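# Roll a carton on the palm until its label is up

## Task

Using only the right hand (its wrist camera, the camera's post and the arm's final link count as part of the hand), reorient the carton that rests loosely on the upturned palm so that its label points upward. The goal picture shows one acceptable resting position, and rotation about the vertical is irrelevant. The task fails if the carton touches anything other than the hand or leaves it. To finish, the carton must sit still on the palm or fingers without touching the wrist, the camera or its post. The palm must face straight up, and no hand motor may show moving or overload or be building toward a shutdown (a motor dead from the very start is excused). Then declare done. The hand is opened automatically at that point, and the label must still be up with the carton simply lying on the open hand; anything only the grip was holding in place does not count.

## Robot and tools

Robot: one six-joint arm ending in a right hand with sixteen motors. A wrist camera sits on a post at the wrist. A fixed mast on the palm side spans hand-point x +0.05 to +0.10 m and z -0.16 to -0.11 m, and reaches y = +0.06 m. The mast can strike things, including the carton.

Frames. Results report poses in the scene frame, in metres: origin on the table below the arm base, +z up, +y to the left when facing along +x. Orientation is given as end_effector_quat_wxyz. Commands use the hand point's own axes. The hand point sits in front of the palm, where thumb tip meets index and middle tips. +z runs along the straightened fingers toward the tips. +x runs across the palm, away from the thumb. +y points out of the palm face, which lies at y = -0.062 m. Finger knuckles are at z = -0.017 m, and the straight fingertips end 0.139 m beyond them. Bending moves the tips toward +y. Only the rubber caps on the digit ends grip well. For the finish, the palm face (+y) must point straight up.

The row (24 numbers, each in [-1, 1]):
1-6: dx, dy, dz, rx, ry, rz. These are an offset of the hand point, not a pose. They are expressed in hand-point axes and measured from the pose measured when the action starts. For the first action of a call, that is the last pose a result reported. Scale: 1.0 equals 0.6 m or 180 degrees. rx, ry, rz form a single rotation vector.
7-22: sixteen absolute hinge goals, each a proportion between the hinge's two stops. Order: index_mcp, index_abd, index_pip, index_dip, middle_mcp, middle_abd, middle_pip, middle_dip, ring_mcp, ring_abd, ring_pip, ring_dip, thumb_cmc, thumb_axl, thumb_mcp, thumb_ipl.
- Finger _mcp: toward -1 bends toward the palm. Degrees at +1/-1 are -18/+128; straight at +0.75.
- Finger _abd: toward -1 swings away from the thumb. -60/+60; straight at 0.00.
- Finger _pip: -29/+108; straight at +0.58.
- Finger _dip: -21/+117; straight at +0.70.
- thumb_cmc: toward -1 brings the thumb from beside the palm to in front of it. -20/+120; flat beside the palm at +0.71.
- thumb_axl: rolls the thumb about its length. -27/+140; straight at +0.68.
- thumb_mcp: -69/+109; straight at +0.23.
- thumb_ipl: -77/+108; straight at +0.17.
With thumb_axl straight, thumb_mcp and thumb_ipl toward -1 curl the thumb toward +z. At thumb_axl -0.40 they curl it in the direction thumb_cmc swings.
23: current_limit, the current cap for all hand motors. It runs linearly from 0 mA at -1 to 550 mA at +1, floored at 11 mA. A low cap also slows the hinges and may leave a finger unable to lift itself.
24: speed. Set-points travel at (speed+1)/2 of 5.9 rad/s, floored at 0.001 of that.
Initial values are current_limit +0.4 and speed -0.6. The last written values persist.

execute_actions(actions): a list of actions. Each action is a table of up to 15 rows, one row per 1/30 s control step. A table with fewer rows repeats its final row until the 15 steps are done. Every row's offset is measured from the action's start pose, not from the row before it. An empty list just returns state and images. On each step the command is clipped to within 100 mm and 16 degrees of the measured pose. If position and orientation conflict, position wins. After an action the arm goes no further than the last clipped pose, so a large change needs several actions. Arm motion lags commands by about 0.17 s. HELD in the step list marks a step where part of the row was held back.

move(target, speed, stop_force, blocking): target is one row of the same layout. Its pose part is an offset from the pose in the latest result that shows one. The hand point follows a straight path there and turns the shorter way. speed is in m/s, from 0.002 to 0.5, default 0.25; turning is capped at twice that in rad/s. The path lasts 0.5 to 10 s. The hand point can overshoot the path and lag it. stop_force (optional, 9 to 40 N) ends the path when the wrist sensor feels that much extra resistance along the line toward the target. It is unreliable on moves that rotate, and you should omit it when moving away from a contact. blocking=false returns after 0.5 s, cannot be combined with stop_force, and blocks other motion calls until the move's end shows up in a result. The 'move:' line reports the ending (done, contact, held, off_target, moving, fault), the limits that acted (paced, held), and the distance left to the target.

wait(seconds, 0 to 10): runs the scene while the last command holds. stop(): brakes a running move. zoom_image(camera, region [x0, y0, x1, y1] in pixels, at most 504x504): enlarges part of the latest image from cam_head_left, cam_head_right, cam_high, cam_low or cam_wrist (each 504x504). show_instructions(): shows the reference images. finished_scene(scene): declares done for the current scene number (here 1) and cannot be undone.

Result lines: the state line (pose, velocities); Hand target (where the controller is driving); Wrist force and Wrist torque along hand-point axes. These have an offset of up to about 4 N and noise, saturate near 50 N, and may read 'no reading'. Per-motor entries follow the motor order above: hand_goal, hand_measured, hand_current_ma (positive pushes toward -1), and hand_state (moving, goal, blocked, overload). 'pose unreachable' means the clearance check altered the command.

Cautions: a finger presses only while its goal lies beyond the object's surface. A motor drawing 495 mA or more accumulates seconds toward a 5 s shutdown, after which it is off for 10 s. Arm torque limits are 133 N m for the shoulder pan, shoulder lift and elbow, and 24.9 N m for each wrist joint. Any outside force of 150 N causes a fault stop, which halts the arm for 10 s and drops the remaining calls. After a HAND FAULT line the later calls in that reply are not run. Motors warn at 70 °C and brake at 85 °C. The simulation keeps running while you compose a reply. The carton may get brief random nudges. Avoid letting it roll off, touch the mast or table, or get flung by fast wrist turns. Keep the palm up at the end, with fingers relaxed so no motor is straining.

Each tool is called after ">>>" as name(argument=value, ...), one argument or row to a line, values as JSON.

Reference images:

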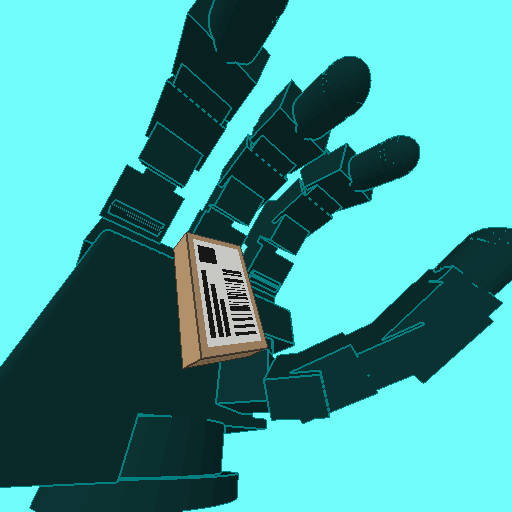

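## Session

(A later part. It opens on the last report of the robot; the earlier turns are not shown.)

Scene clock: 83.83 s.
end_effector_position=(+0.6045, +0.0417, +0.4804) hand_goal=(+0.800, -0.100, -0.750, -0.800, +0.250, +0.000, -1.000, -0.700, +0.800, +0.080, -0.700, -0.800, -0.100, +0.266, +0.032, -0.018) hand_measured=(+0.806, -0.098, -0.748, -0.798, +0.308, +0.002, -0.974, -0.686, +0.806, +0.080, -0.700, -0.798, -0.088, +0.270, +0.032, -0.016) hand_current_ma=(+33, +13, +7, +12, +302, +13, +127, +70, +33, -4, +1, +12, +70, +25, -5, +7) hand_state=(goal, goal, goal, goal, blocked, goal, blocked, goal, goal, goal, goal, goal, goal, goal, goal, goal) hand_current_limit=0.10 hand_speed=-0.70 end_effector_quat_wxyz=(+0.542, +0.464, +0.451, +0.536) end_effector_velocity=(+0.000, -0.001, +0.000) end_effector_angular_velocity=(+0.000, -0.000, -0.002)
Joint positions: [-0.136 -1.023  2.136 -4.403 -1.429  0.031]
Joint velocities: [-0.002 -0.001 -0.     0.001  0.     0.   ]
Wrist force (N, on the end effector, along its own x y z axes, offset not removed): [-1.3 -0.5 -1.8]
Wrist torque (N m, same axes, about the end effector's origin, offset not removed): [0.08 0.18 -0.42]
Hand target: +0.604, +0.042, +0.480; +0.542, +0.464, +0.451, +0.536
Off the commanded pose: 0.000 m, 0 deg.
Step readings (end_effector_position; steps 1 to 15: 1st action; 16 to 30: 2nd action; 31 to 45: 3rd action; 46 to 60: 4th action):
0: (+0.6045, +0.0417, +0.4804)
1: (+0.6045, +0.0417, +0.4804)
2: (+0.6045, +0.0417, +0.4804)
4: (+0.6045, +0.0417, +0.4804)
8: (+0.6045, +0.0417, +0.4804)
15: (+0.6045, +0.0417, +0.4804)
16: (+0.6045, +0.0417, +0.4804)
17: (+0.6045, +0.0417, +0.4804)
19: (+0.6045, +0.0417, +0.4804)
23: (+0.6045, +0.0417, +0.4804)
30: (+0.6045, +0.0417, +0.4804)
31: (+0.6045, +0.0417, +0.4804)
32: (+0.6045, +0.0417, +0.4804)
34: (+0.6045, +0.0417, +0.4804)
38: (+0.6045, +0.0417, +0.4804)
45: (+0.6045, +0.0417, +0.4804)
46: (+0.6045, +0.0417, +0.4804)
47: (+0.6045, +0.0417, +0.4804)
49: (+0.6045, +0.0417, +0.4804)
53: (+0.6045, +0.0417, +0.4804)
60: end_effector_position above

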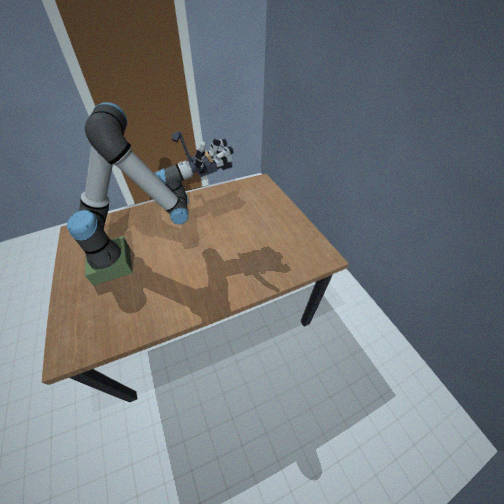

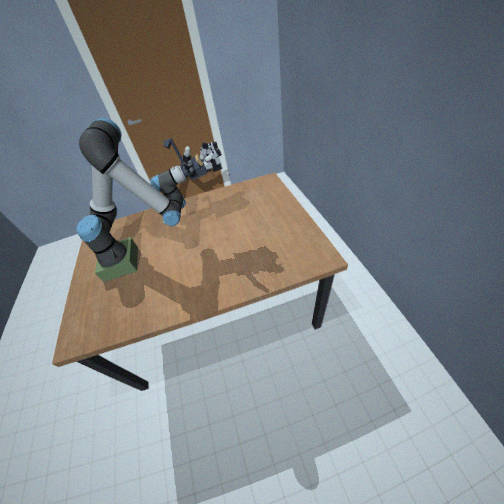

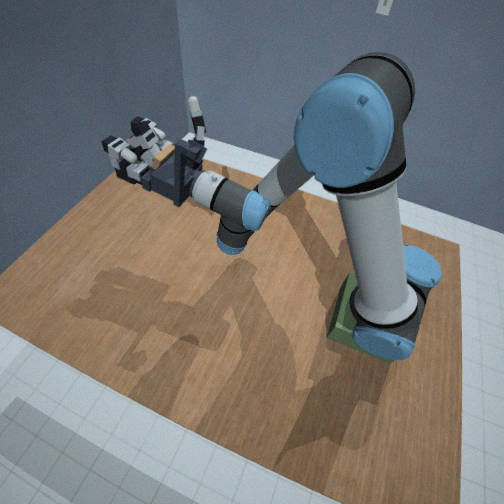

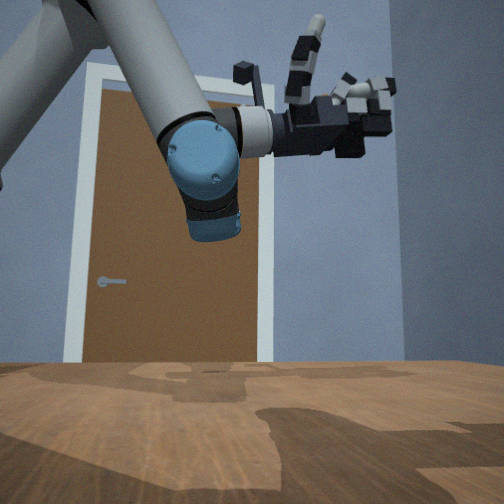

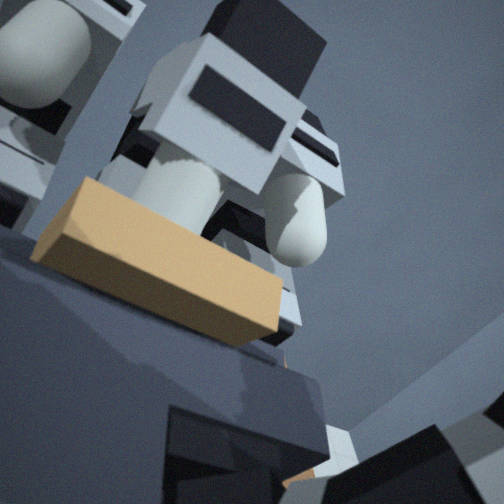

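>>> move(
  target=[0,0,0,0,0,0.0, 0.8,-0.1,-0.75,-0.8, 0.26,0.0,-0.72,-0.68, 0.8,0.08,-0.7,-0.8, -0.1,0.266,0.032,-0.018, 0.5,-0.88],
)

Scene clock: 87.20 s.
end_effector_position=(+0.6045, +0.0417, +0.4804) hand_goal=(+0.800, -0.100, -0.750, -0.800, +0.260, +0.000, -0.720, -0.680, +0.800, +0.080, -0.700, -0.800, -0.100, +0.266, +0.032, -0.018) hand_measured=(+0.806, -0.098, -0.748, -0.798, +0.274, +0.002, -0.728, -0.684, +0.806, +0.080, -0.700, -0.798, -0.088, +0.270, +0.032, -0.016) hand_current_ma=(+33, +13, +7, +12, +79, +13, -41, -20, +33, -4, +1, +12, +70, +25, -5, +7) hand_state=(goal, goal, goal, goal, goal, goal, goal, goal, goal, goal, goal, goal, goal, goal, goal, goal) hand_current_limit=0.50 hand_speed=-0.88 end_effector_quat_wxyz=(+0.542, +0.464, +0.451, +0.536) end_effector_velocity=(-0.000, -0.000, -0.000) end_effector_angular_velocity=(+0.000, +0.000, -0.000)
Joint positions: [-0.136 -1.023  2.136 -4.403 -1.429  0.031]
Joint velocities: [-0.001  0.     0.001 -0.     0.     0.   ]
Wrist force (N, on the end effector, along its own x y z axes, offset not removed): [0.3 0.8 -0.6]
Wrist torque (N m, same axes, about the end effector's origin, offset not removed): [0.14 -0.02 -0.25]
Hand target: +0.604, +0.042, +0.480; +0.542, +0.464, +0.451, +0.536
Off the commanded pose: 0.000 m, 0 deg.
move: done

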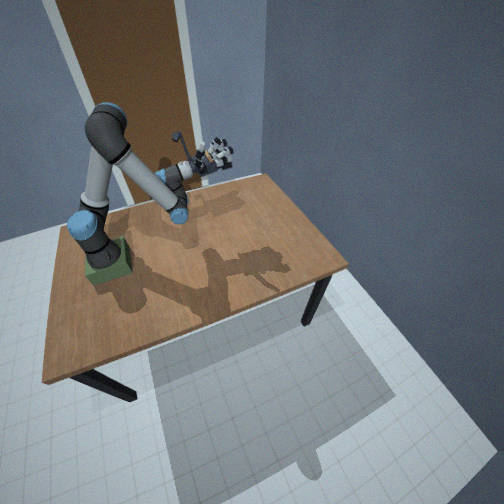

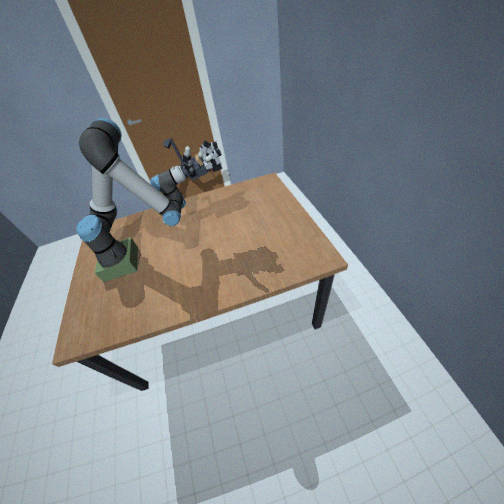

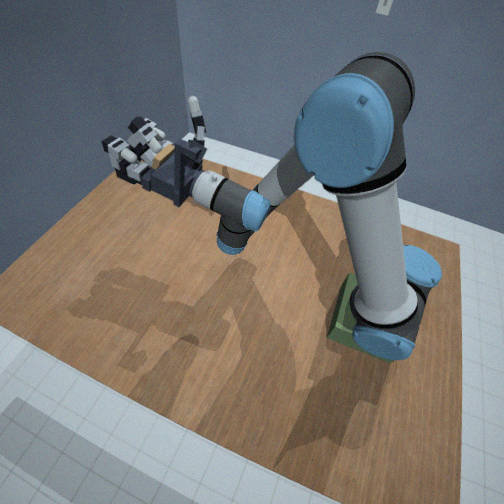

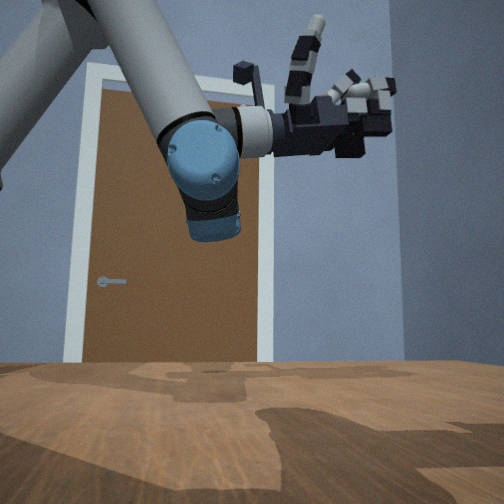

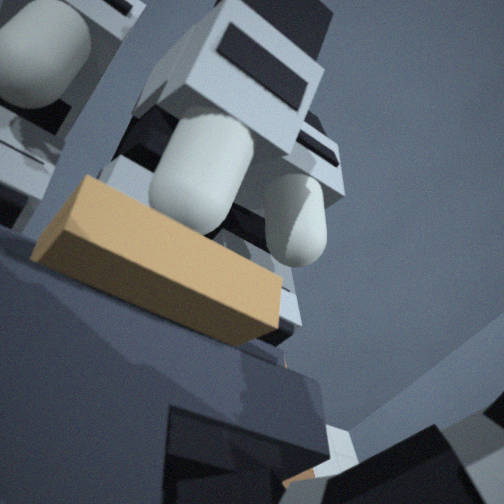

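>>> execute_actions(
  actions=[
    [[0,0,0,0,0,0.0, 0.8,-0.1,-0.75,-0.8, 0.45,0.0,-0.75,-0.68, 0.8,0.08,-0.7,-0.8, -0.1,0.266,0.032,-0.018, 0.5,-0.7]],
    [[0,0,0,0,0,0.0, 0.8,-0.1,-0.75,-0.8, 0.45,0.0,-0.98,-0.68, 0.8,0.08,-0.7,-0.8, -0.1,0.266,0.032,-0.018, 0.5,-0.7]],
    [[0,0,0,0,0,0.0, 0.8,-0.1,-0.75,-0.8, 0.25,0.0,-0.98,-0.68, 0.8,0.08,-0.7,-0.8, -0.1,0.266,0.032,-0.018, 0.5,-0.7]],
    [[0,0,0,0,0,0.0, 0.8,-0.1,-0.75,-0.8, 0.23,0.0,-0.86,-0.66, 0.8,0.08,-0.7,-0.8, -0.1,0.266,0.032,-0.018, 0.7,-0.88]],
    [[0,0,0,0,0,0.0, 0.8,-0.1,-0.75,-0.8, 0.19,0.0,-0.76,-0.64, 0.8,0.08,-0.7,-0.8, -0.1,0.266,0.032,-0.018, 0.7,-0.88]],
    [[0,0,0,0,0,0.0, 0.8,-0.1,-0.75,-0.8, 0.17,0.0,-0.72,-0.64, 0.8,0.08,-0.7,-0.8, -0.1,0.266,0.032,-0.018, 0.7,-0.88]],
  ],
)

Scene clock: 95.37 s.
end_effector_position=(+0.6045, +0.0417, +0.4804) hand_goal=(+0.800, -0.100, -0.750, -0.800, +0.170, +0.000, -0.720, -0.640, +0.800, +0.080, -0.700, -0.800, -0.100, +0.266, +0.032, -0.018) hand_measured=(+0.806, -0.098, -0.748, -0.798, +0.204, +0.002, -0.738, -0.672, +0.806, +0.080, -0.700, -0.798, -0.088, +0.270, +0.032, -0.016) hand_current_ma=(+33, +13, +7, +12, +178, +13, -87, -159, +34, -4, +1, +12, +70, +25, -5, +7) hand_state=(goal, goal, goal, goal, blocked, goal, goal, blocked, goal, goal, goal, goal, goal, goal, goal, goal) hand_current_limit=0.70 hand_speed=-0.88 end_effector_quat_wxyz=(+0.542, +0.464, +0.451, +0.536) end_effector_velocity=(-0.000, -0.001, +0.001) end_effector_angular_velocity=(+0.000, -0.001, -0.002)
Joint positions: [-0.136 -1.023  2.136 -4.403 -1.429  0.031]
Joint velocities: [-0.001 -0.001  0.     0.    -0.001  0.   ]
Wrist force (N, on the end effector, along its own x y z axes, offset not removed): [-0.9 1.0 -2.0]
Wrist torque (N m, same axes, about the end effector's origin, offset not removed): [0.38 0.18 -0.30]
Hand target: +0.604, +0.042, +0.480; +0.542, +0.464, +0.451, +0.536
Off the commanded pose: 0.000 m, 0 deg.
Step readings (end_effector_position; steps 1 to 15: 1st action; 16 to 30: 2nd action; 31 to 45: 3rd action; 46 to 60: 4th action; 61 to 75: 5th action; 76 to 90: 6th action):
0: (+0.6045, +0.0417, +0.4804)
1: (+0.6045, +0.0417, +0.4804)
2: (+0.6045, +0.0417, +0.4804)
4: (+0.6045, +0.0417, +0.4804)
8: (+0.6045, +0.0417, +0.4804)
15: (+0.6045, +0.0417, +0.4804)
16: (+0.6045, +0.0417, +0.4804)
17: (+0.6045, +0.0417, +0.4804)
19: (+0.6045, +0.0417, +0.4804)
23: (+0.6045, +0.0417, +0.4804)
30: (+0.6045, +0.0417, +0.4804)
31: (+0.6045, +0.0417, +0.4804)
32: (+0.6045, +0.0417, +0.4804)
34: (+0.6045, +0.0417, +0.4804)
38: (+0.6045, +0.0417, +0.4804)
45: (+0.6045, +0.0417, +0.4804)
46: (+0.6045, +0.0417, +0.4804)
47: (+0.6045, +0.0417, +0.4804)
49: (+0.6045, +0.0417, +0.4804)
53: (+0.6045, +0.0417, +0.4804)
60: (+0.6045, +0.0417, +0.4804)
61: (+0.6045, +0.0417, +0.4804)
62: (+0.6045, +0.0417, +0.4804)
64: (+0.6045, +0.0417, +0.4804)
68: (+0.6045, +0.0417, +0.4804)
75: (+0.6045, +0.0417, +0.4804)
76: (+0.6045, +0.0417, +0.4804)
77: (+0.6045, +0.0417, +0.4804)
79: (+0.6045, +0.0417, +0.4804)
83: (+0.6045, +0.0417, +0.4804)
90: end_effector_position above

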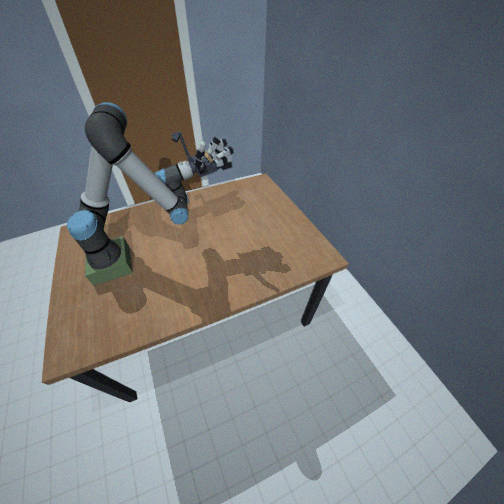

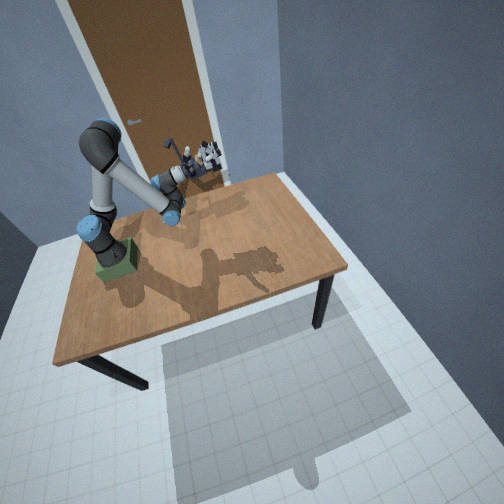

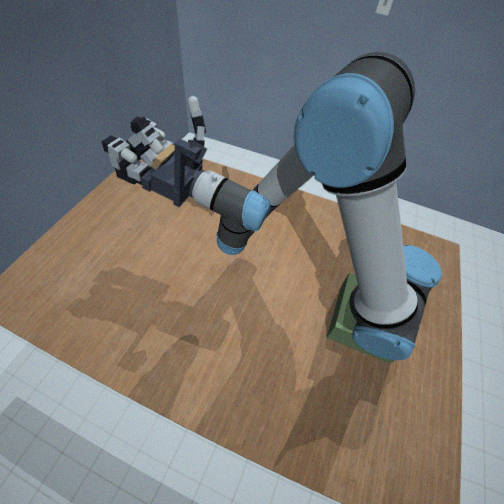

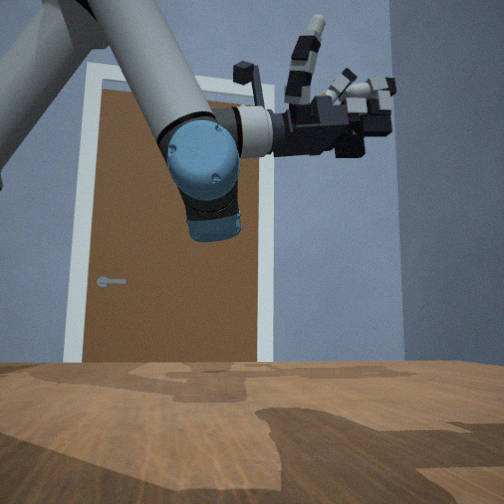

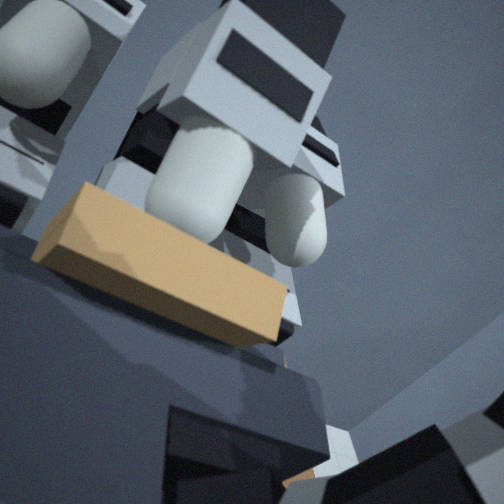

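Progress. Keep pushing.

>>> execute_actions(
  actions=[
    [[0,0,0,0,0,0.0, 0.8,-0.1,-0.75,-0.8, 0.11,0.0,-0.7,-0.63, 0.8,0.08,-0.7,-0.8, -0.1,0.266,0.032,-0.018, 0.7,-0.88]],
    [[0,0,0,0,0,0.0, 0.8,-0.1,-0.75,-0.8, 0.05,0.0,-0.66,-0.61, 0.8,0.08,-0.7,-0.8, -0.1,0.266,0.032,-0.018, 0.7,-0.88]],
    [[0,0,0,0,0,0.0, 0.8,-0.1,-0.75,-0.8, 0.0,0.0,-0.62,-0.6, 0.8,0.08,-0.7,-0.8, -0.1,0.266,0.032,-0.018, 0.7,-0.88]],
  ],
)

Scene clock: 101.23 s.
end_effector_position=(+0.6045, +0.0417, +0.4804) hand_goal=(+0.800, -0.100, -0.750, -0.800, +0.000, +0.000, -0.620, -0.600, +0.800, +0.080, -0.700, -0.800, -0.100, +0.266, +0.032, -0.018) hand_measured=(+0.806, -0.098, -0.748, -0.798, +0.140, +0.002, -0.646, -0.668, +0.806, +0.080, -0.700, -0.798, -0.088, +0.270, +0.032, -0.016) hand_current_ma=(+33, +13, +7, +12, +467, +13, -136, -346, +34, -4, +1, +12, +70, +25, -5, +7) hand_state=(goal, goal, goal, goal, blocked, goal, blocked, blocked, goal, goal, goal, goal, goal, goal, goal, goal) hand_current_limit=0.70 hand_speed=-0.88 end_effector_quat_wxyz=(+0.542, +0.464, +0.451, +0.536) end_effector_velocity=(+0.000, +0.001, -0.000) end_effector_angular_velocity=(-0.000, +0.002, +0.002)
Joint positions: [-0.136 -1.023  2.136 -4.403 -1.429  0.031]
Joint velocities: [ 0.002  0.     0.     0.002  0.    -0.   ]
Wrist force (N, on the end effector, along its own x y z axes, offset not removed): [0.9 0.1 -1.2]
Wrist torque (N m, same axes, about the end effector's origin, offset not removed): [0.09 -0.04 -0.18]
Hand target: +0.604, +0.042, +0.480; +0.542, +0.464, +0.451, +0.536
Off the commanded pose: 0.000 m, 0 deg.
Step readings (end_effector_position; steps 1 to 15: 1st action; 16 to 30: 2nd action; 31 to 45: 3rd action):
0: (+0.6045, +0.0417, +0.4804)
1: (+0.6045, +0.0417, +0.4804)
2: (+0.6045, +0.0417, +0.4804)
4: (+0.6045, +0.0417, +0.4804)
8: (+0.6045, +0.0417, +0.4804)
15: (+0.6045, +0.0417, +0.4804)
16: (+0.6045, +0.0417, +0.4804)
17: (+0.6045, +0.0417, +0.4804)
19: (+0.6045, +0.0417, +0.4804)
23: (+0.6045, +0.0417, +0.4804)
30: (+0.6045, +0.0417, +0.4804)
31: (+0.6045, +0.0417, +0.4804)
32: (+0.6045, +0.0417, +0.4804)
34: (+0.6045, +0.0417, +0.4804)
38: (+0.6045, +0.0417, +0.4804)
45: end_effector_position above

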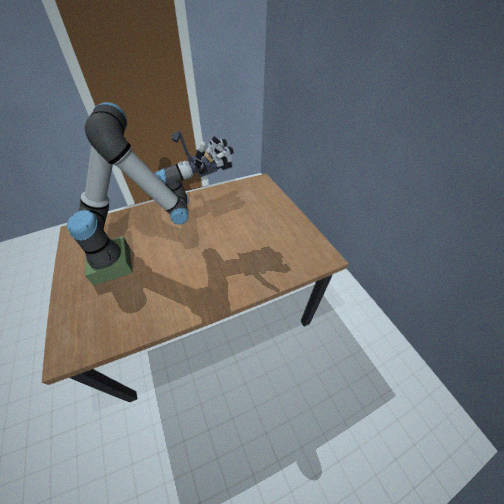

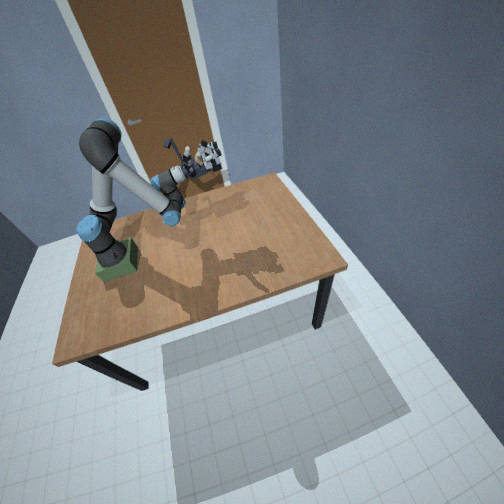

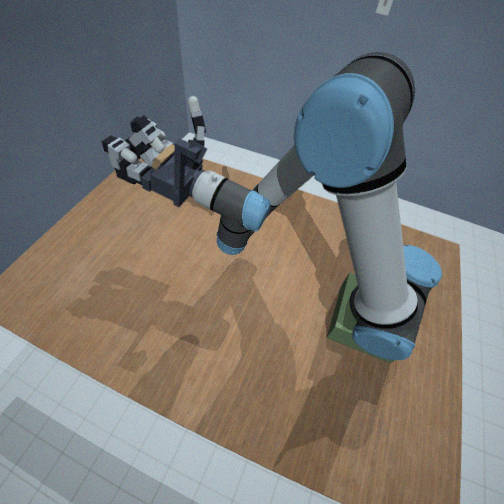

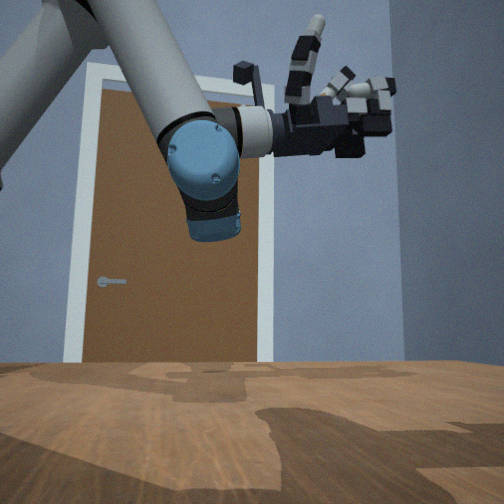

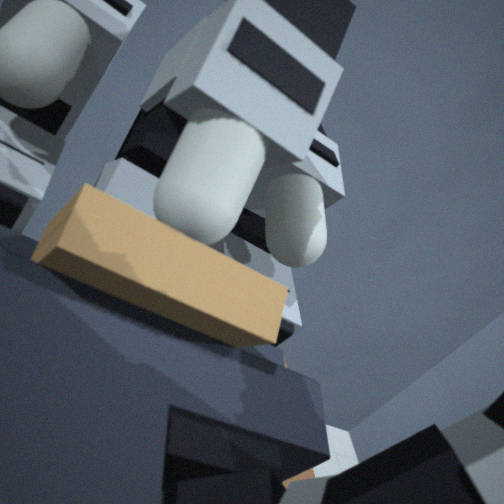

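>>> execute_actions(
  actions=[
    [[0,0,0,-0.025,0,0.0, 1,-0.1,-0.75,-0.8, 0.12,0.0,-0.65,-0.66, 0.8,0.08,-0.7,-0.8, -0.1,0.266,0.032,-0.018, 0.5,-0.7]],
    [[0,0,0,-0.025,0,0.0, 1,-0.1,-0.75,-0.8, 0.12,0.0,-0.65,-0.66, 0.8,0.08,-0.7,-0.8, -0.1,0.266,0.032,-0.018, 0.5,-0.7]],
    [[0,0,0,0,0,0.0, 1,-0.1,-0.75,-0.8, 0.35,0.0,-0.7,-0.68, 0.8,0.08,-0.7,-0.8, -0.1,0.266,0.032,-0.018, 0.5,-0.7]],
    [[0,0,0,0,0,0.0, 1,-0.1,-0.75,-0.8, 0.4,0.0,-0.98,-0.68, 0.8,0.08,-0.7,-0.8, -0.1,0.266,0.032,-0.018, 0.5,-0.7]],
    [[0,0,0,0,0,0.0, 1,-0.1,-0.75,-0.8, 0.22,0.0,-0.98,-0.68, 0.8,0.08,-0.7,-0.8, -0.1,0.266,0.032,-0.018, 0.5,-0.7]],
  ],
)

Scene clock: 110.73 s.
end_effector_position=(+0.6044, +0.0417, +0.4804) hand_goal=(+1.000, -0.100, -0.750, -0.800, +0.220, +0.000, -0.980, -0.680, +0.800, +0.080, -0.700, -0.800, -0.100, +0.266, +0.032, -0.018) hand_measured=(+1.000, -0.098, -0.748, -0.798, +0.288, +0.002, -0.966, -0.694, +0.806, +0.080, -0.700, -0.798, -0.088, +0.270, +0.032, -0.016) hand_current_ma=(+1, +13, +7, +12, +366, +13, +72, -72, +37, -4, +1, +12, +63, +25, -5, +7) hand_state=(goal, goal, goal, goal, blocked, goal, goal, goal, goal, goal, goal, goal, goal, goal, goal, goal) hand_current_limit=0.50 hand_speed=-0.70 end_effector_quat_wxyz=(+0.577, +0.421, +0.408, +0.569) end_effector_velocity=(-0.000, -0.000, +0.000) end_effector_angular_velocity=(-0.000, -0.001, -0.002)
Joint positions: [-0.128 -0.911  2.031 -4.566 -1.443  0.05 ]
Joint velocities: [-0.    -0.001  0.001 -0.001 -0.001 -0.001]
Wrist force (N, on the end effector, along its own x y z axes, offset not removed): [-0.4 -0.2 -2.4]
Wrist torque (N m, same axes, about the end effector's origin, offset not removed): [0.27 0.10 -0.27]
Hand target: +0.604, +0.042, +0.480; +0.577, +0.421, +0.408, +0.569
Off the commanded pose: 0.000 m, 0 deg.
Step readings (end_effector_position; steps 1 to 15: 1st action; 16 to 30: 2nd action; 31 to 45: 3rd action; 46 to 60: 4th action; 61 to 75: 5th action):
0: (+0.6045, +0.0417, +0.4804)
1: (+0.6045, +0.0417, +0.4804)
2: (+0.6048, +0.0416, +0.4802)
4: (+0.6051, +0.0414, +0.4797)
8: (+0.6044, +0.0416, +0.4800)
15: (+0.6045, +0.0417, +0.4804)
16: (+0.6045, +0.0417, +0.4804)
17: (+0.6047, +0.0417, +0.4802)
19: (+0.6048, +0.0416, +0.4798)
23: (+0.6043, +0.0417, +0.4800)
30: (+0.6044, +0.0417, +0.4803)
31: (+0.6044, +0.0417, +0.4804)
32: (+0.6044, +0.0417, +0.4804)
34: (+0.6044, +0.0417, +0.4804)
38: (+0.6044, +0.0417, +0.4804)
45: (+0.6044, +0.0417, +0.4804)
46: (+0.6044, +0.0417, +0.4804)
47: (+0.6044, +0.0417, +0.4804)
49: (+0.6044, +0.0417, +0.4804)
53: (+0.6044, +0.0417, +0.4804)
60: (+0.6044, +0.0417, +0.4804)
61: (+0.6044, +0.0417, +0.4804)
62: (+0.6044, +0.0417, +0.4804)
64: (+0.6044, +0.0417, +0.4804)
68: (+0.6044, +0.0417, +0.4804)
75: end_effector_position above

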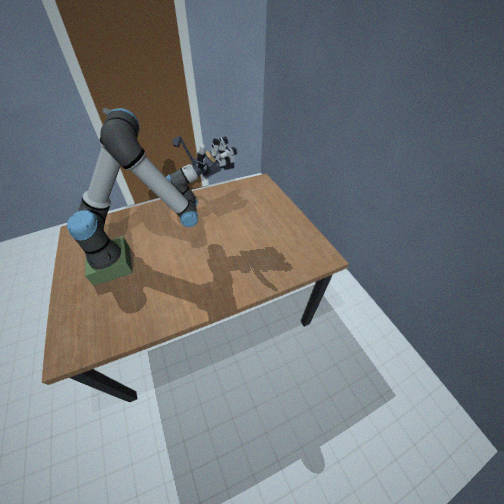

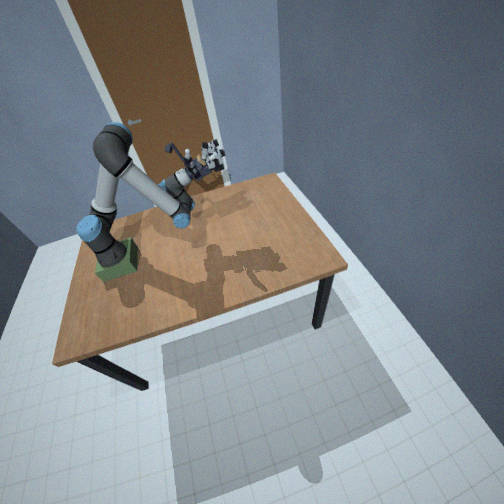

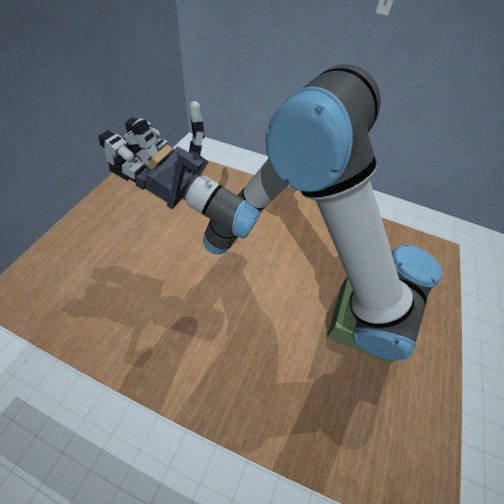

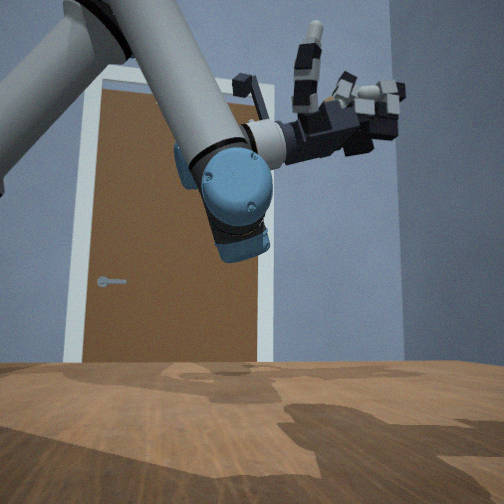

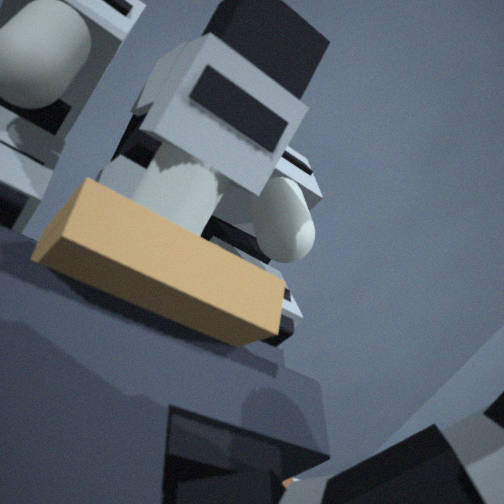

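>>> execute_actions(
  actions=[
    [[0,0,0,0,0,0.0, 0.6,0.15,-0.98,-0.68, 0.22,0.0,-0.98,-0.68, 0.8,0.08,-0.7,-0.8, -0.1,0.266,0.032,-0.018, 0.5,-0.6]],
    [[0,0,0,0,0,0.0, 0.22,0.15,-0.98,-0.68, 0.22,0.0,-0.98,-0.68, 0.8,0.08,-0.7,-0.8, -0.1,0.266,0.032,-0.018, 0.5,-0.6]],
    [[0,0,0,0,0,0.0, 0.2,0.15,-0.86,-0.64, 0.2,0.0,-0.86,-0.64, 0.8,0.08,-0.7,-0.8, -0.1,0.266,0.032,-0.018, 0.75,-0.88]],
    [[0,0,0,0,0,0.0, 0.15,0.15,-0.78,-0.62, 0.15,0.0,-0.78,-0.62, 0.8,0.08,-0.7,-0.8, -0.1,0.266,0.032,-0.018, 0.75,-0.88]],
  ],
)

Scene clock: 121.73 s.
end_effector_position=(+0.6044, +0.0417, +0.4804) hand_goal=(+0.150, +0.150, -0.780, -0.620, +0.150, +0.000, -0.780, -0.620, +0.800, +0.080, -0.700, -0.800, -0.100, +0.266, +0.032, -0.018) hand_measured=(+0.158, +0.148, -0.788, -0.624, +0.248, +0.002, -0.914, -0.708, +0.806, +0.080, -0.700, -0.798, -0.088, +0.270, +0.032, -0.016) hand_current_ma=(+44, -13, -44, -18, +480, +13, -480, -444, +37, -4, +1, +12, +63, +25, -5, +7) hand_state=(goal, goal, goal, goal, blocked, goal, blocked, blocked, goal, goal, goal, goal, goal, goal, goal, goal) hand_current_limit=0.75 hand_speed=-0.88 end_effector_quat_wxyz=(+0.577, +0.421, +0.408, +0.569) end_effector_velocity=(-0.000, +0.000, +0.000) end_effector_angular_velocity=(+0.002, -0.001, +0.001)
Joint positions: [-0.128 -0.911  2.031 -4.566 -1.443  0.05 ]
Joint velocities: [ 0.001 -0.001  0.001  0.    -0.     0.002]
Wrist force (N, on the end effector, along its own x y z axes, offset not removed): [0.3 1.7 -1.3]
Wrist torque (N m, same axes, about the end effector's origin, offset not removed): [0.29 0.05 -0.21]
Hand target: +0.604, +0.042, +0.480; +0.577, +0.421, +0.408, +0.569
Off the commanded pose: 0.000 m, 0 deg.
Step readings (end_effector_position; steps 1 to 15: 1st action; 16 to 30: 2nd action; 31 to 45: 3rd action; 46 to 60: 4th action):
0: (+0.6044, +0.0417, +0.4804)
1: (+0.6044, +0.0417, +0.4804)
2: (+0.6044, +0.0417, +0.4804)
4: (+0.6044, +0.0417, +0.4804)
8: (+0.6044, +0.0417, +0.4804)
15: (+0.6044, +0.0417, +0.4804)
16: (+0.6044, +0.0417, +0.4804)
17: (+0.6044, +0.0417, +0.4804)
19: (+0.6044, +0.0417, +0.4804)
23: (+0.6044, +0.0417, +0.4804)
30: (+0.6044, +0.0417, +0.4804)
31: (+0.6044, +0.0417, +0.4804)
32: (+0.6044, +0.0417, +0.4804)
34: (+0.6044, +0.0417, +0.4804)
38: (+0.6044, +0.0417, +0.4804)
45: (+0.6044, +0.0417, +0.4804)
46: (+0.6044, +0.0417, +0.4804)
47: (+0.6044, +0.0417, +0.4804)
49: (+0.6044, +0.0417, +0.4804)
53: (+0.6044, +0.0417, +0.4804)
60: end_effector_position above

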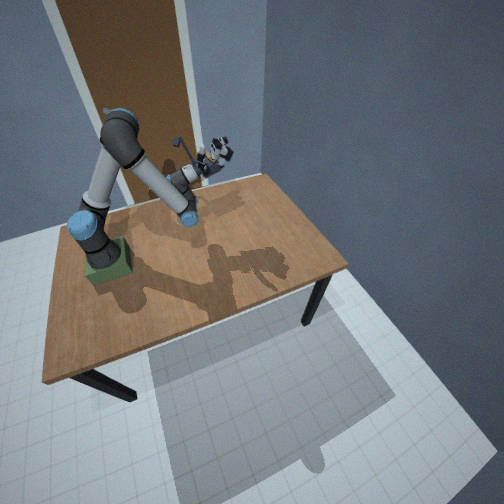

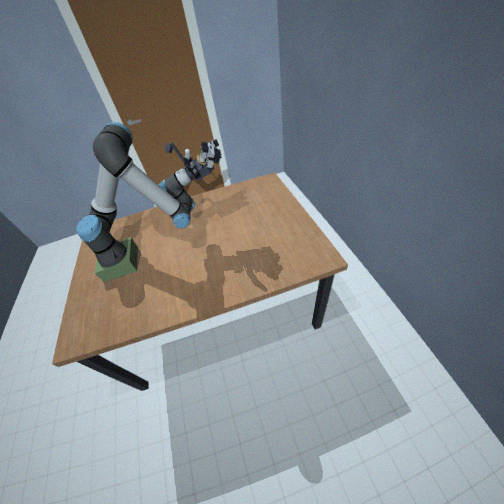

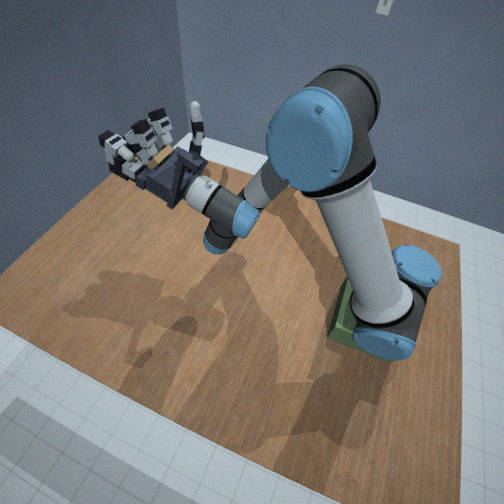

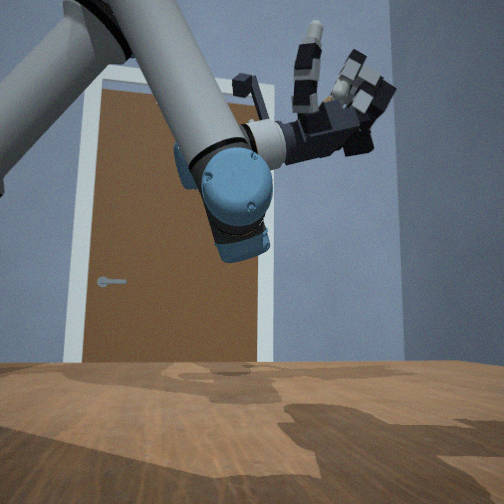

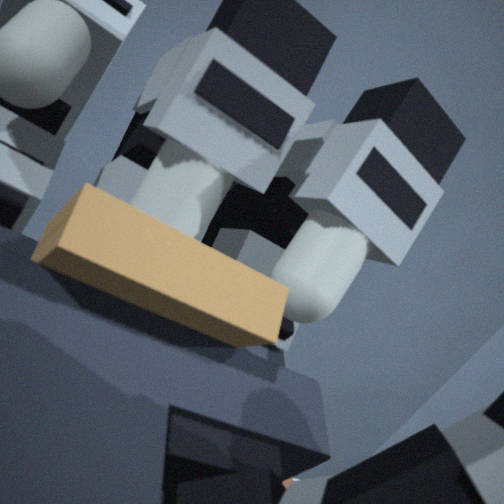

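>>> execute_actions(
  actions=[
    [[0,0,0,0,0,0.0, 0.3,0.0,-0.78,-0.62, 0.19,0.0,-0.8,-0.66, 0.8,0.08,-0.7,-0.8, -0.1,0.266,0.032,-0.018, 0.78,-0.88]],
    [[0,0,0,0,0,0.0, 0.4,0.0,-0.78,-0.62, 0.205,0.0,-0.8,-0.66, 0.8,0.08,-0.7,-0.8, -0.1,0.266,0.032,-0.018, 0.78,-0.88]],
  ],
)

Scene clock: 125.87 s.
end_effector_position=(+0.6044, +0.0417, +0.4804) hand_goal=(+0.400, +0.000, -0.780, -0.620, +0.206, +0.000, -0.800, -0.660, +0.800, +0.080, -0.700, -0.800, -0.100, +0.266, +0.032, -0.018) hand_measured=(+0.400, +0.002, -0.788, -0.624, +0.226, +0.002, -0.798, -0.684, +0.806, +0.080, -0.700, -0.798, -0.088, +0.270, +0.032, -0.016) hand_current_ma=(+19, +14, -40, -18, +109, +13, +11, -123, +37, -4, +1, +12, +63, +25, -5, +7) hand_state=(moving, goal, goal, goal, blocked, goal, goal, blocked, goal, goal, goal, goal, goal, goal, goal, goal) hand_current_limit=0.78 hand_speed=-0.88 end_effector_quat_wxyz=(+0.577, +0.421, +0.408, +0.569) end_effector_velocity=(-0.000, +0.000, -0.000) end_effector_angular_velocity=(+0.001, -0.000, -0.001)
Joint positions: [-0.128 -0.911  2.031 -4.566 -1.443  0.05 ]
Joint velocities: [ 0.002  0.001 -0.    -0.001 -0.003  0.   ]
Wrist force (N, on the end effector, along its own x y z axes, offset not removed): [-0.3 -0.1 -0.6]
Wrist torque (N m, same axes, about the end effector's origin, offset not removed): [0.03 0.02 -0.33]
Hand target: +0.604, +0.042, +0.480; +0.577, +0.421, +0.408, +0.569
Off the commanded pose: 0.000 m, 0 deg.
Step readings (end_effector_position; steps 1 to 15: 1st action; 16 to 30: 2nd action):
0: (+0.6044, +0.0417, +0.4804)
1: (+0.6044, +0.0417, +0.4804)
2: (+0.6044, +0.0417, +0.4804)
4: (+0.6044, +0.0417, +0.4804)
8: (+0.6044, +0.0417, +0.4804)
15: (+0.6044, +0.0417, +0.4804)
16: (+0.6044, +0.0417, +0.4804)
17: (+0.6044, +0.0417, +0.4804)
19: (+0.6044, +0.0417, +0.4804)
23: (+0.6044, +0.0417, +0.4804)
30: end_effector_position above

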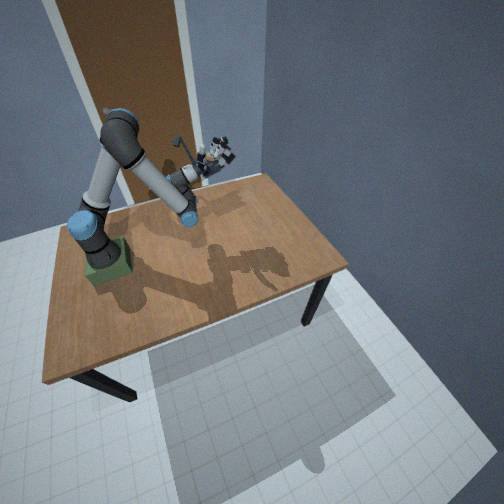

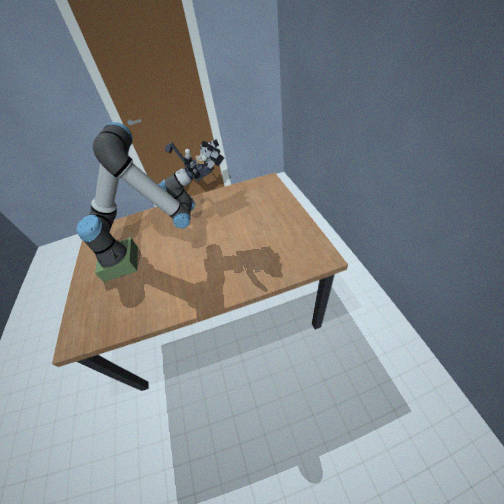

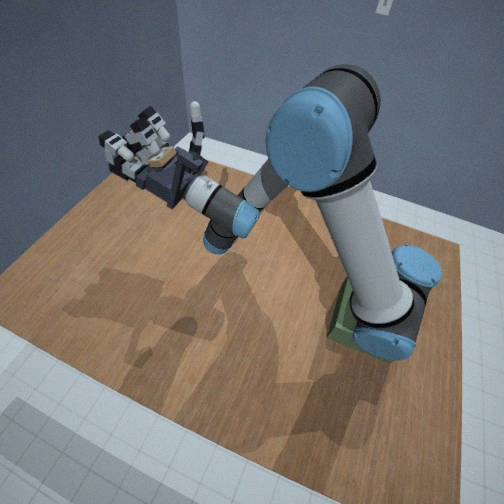

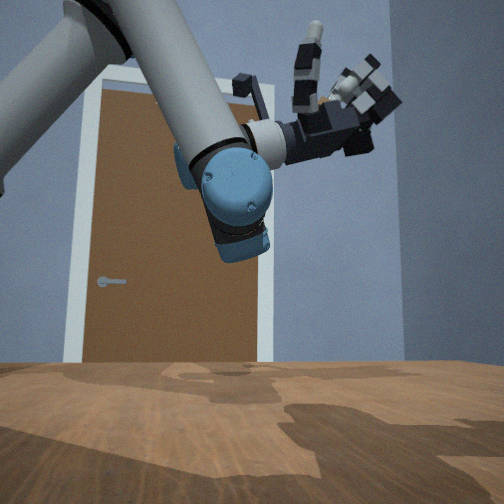

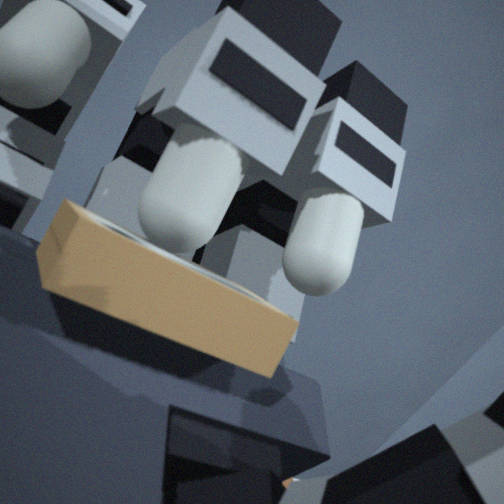

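>>> execute_actions(
  actions=[
    [[0,0,0,0,0,0.0, 0.5,0.0,-0.78,-0.62, 0.12,0.0,-0.8,-0.62, 0.8,0.08,-0.7,-0.8, -0.1,0.266,0.032,-0.018, 0.4,-0.88]],
    [[0,0,0,0.02,0,0.0, 0.6,0.0,-0.78,-0.62, 0.06,0.0,-0.8,-0.5, 0.8,0.08,-0.7,-0.8, -0.1,0.266,0.032,-0.018, 0.4,-0.88]],
    [[0,0,0,0.02,0,0.0, 0.6,0.0,-0.78,-0.62, 0.02,0.0,-0.8,-0.38, 0.8,0.08,-0.7,-0.8, -0.1,0.266,0.032,-0.018, 0.4,-0.88]],
  ],
)

Scene clock: 132.67 s.
end_effector_position=(+0.6044, +0.0417, +0.4803) hand_goal=(+0.600, +0.000, -0.780, -0.620, +0.020, +0.000, -0.800, -0.380, +0.800, +0.080, -0.700, -0.800, -0.100, +0.266, +0.032, -0.018) hand_measured=(+0.604, +0.002, -0.786, -0.624, +0.068, +0.002, -0.764, -0.374, +0.806, +0.080, -0.700, -0.798, -0.088, +0.270, +0.032, -0.016) hand_current_ma=(+27, +14, -32, -18, +240, +11, +179, +48, +38, -4, +1, +12, +62, +24, -5, +7) hand_state=(goal, goal, goal, goal, moving, goal, blocked, moving, goal, goal, goal, goal, goal, goal, goal, goal) hand_current_limit=0.40 hand_speed=-0.88 end_effector_quat_wxyz=(+0.549, +0.456, +0.442, +0.543) end_effector_velocity=(+0.000, -0.000, +0.000) end_effector_angular_velocity=(-0.001, +0.010, -0.000)
Joint positions: [-0.134 -0.999  2.117 -4.438 -1.431  0.035]
Joint velocities: [-0.001 -0.007  0.005  0.011  0.001 -0.003]
Wrist force (N, on the end effector, along its own x y z axes, offset not removed): [0.6 0.1 -2.0]
Wrist torque (N m, same axes, about the end effector's origin, offset not removed): [0.10 -0.08 -0.12]
Hand target: +0.604, +0.042, +0.480; +0.549, +0.456, +0.443, +0.543
Off the commanded pose: 0.000 m, 0 deg.
Step readings (end_effector_position; steps 1 to 15: 1st action; 16 to 30: 2nd action; 31 to 45: 3rd action):
0: (+0.6044, +0.0417, +0.4804)
1: (+0.6044, +0.0417, +0.4804)
2: (+0.6044, +0.0417, +0.4804)
4: (+0.6044, +0.0417, +0.4804)
8: (+0.6044, +0.0417, +0.4804)
15: (+0.6044, +0.0417, +0.4804)
16: (+0.6044, +0.0417, +0.4804)
17: (+0.6043, +0.0418, +0.4805)
19: (+0.6042, +0.0419, +0.4804)
23: (+0.6042, +0.0418, +0.4802)
30: (+0.6044, +0.0417, +0.4803)
31: (+0.6044, +0.0417, +0.4803)
32: (+0.6043, +0.0417, +0.4804)
34: (+0.6041, +0.0418, +0.4804)
38: (+0.6042, +0.0417, +0.4801)
45: end_effector_position above

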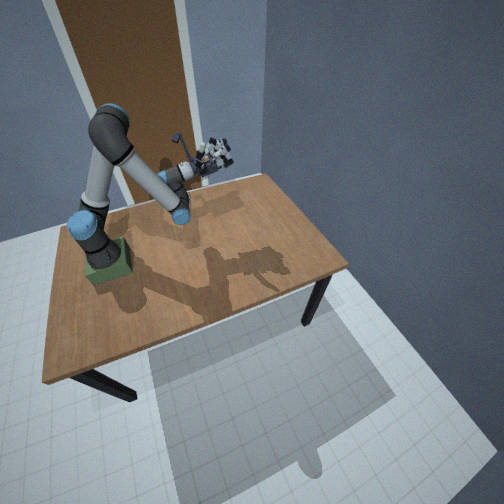

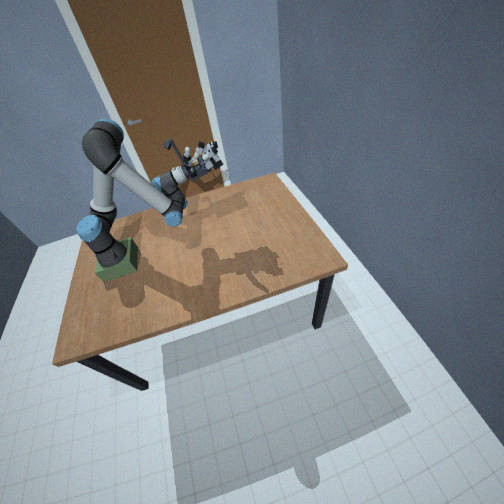

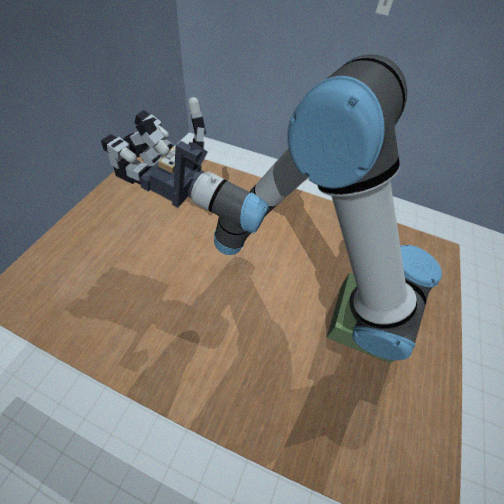

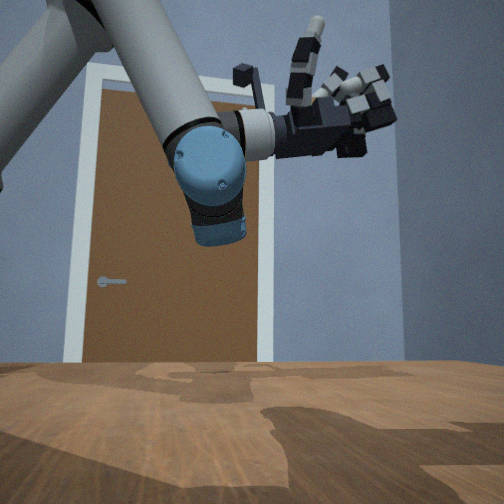

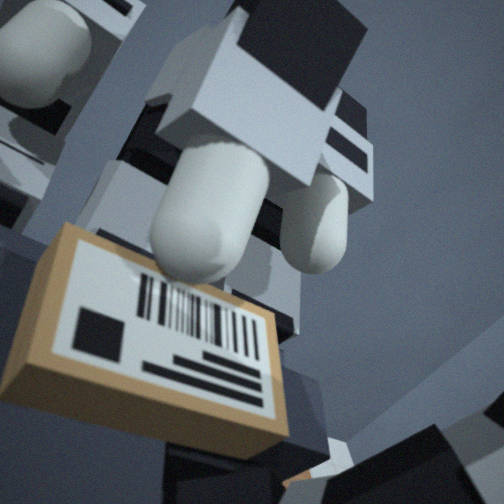

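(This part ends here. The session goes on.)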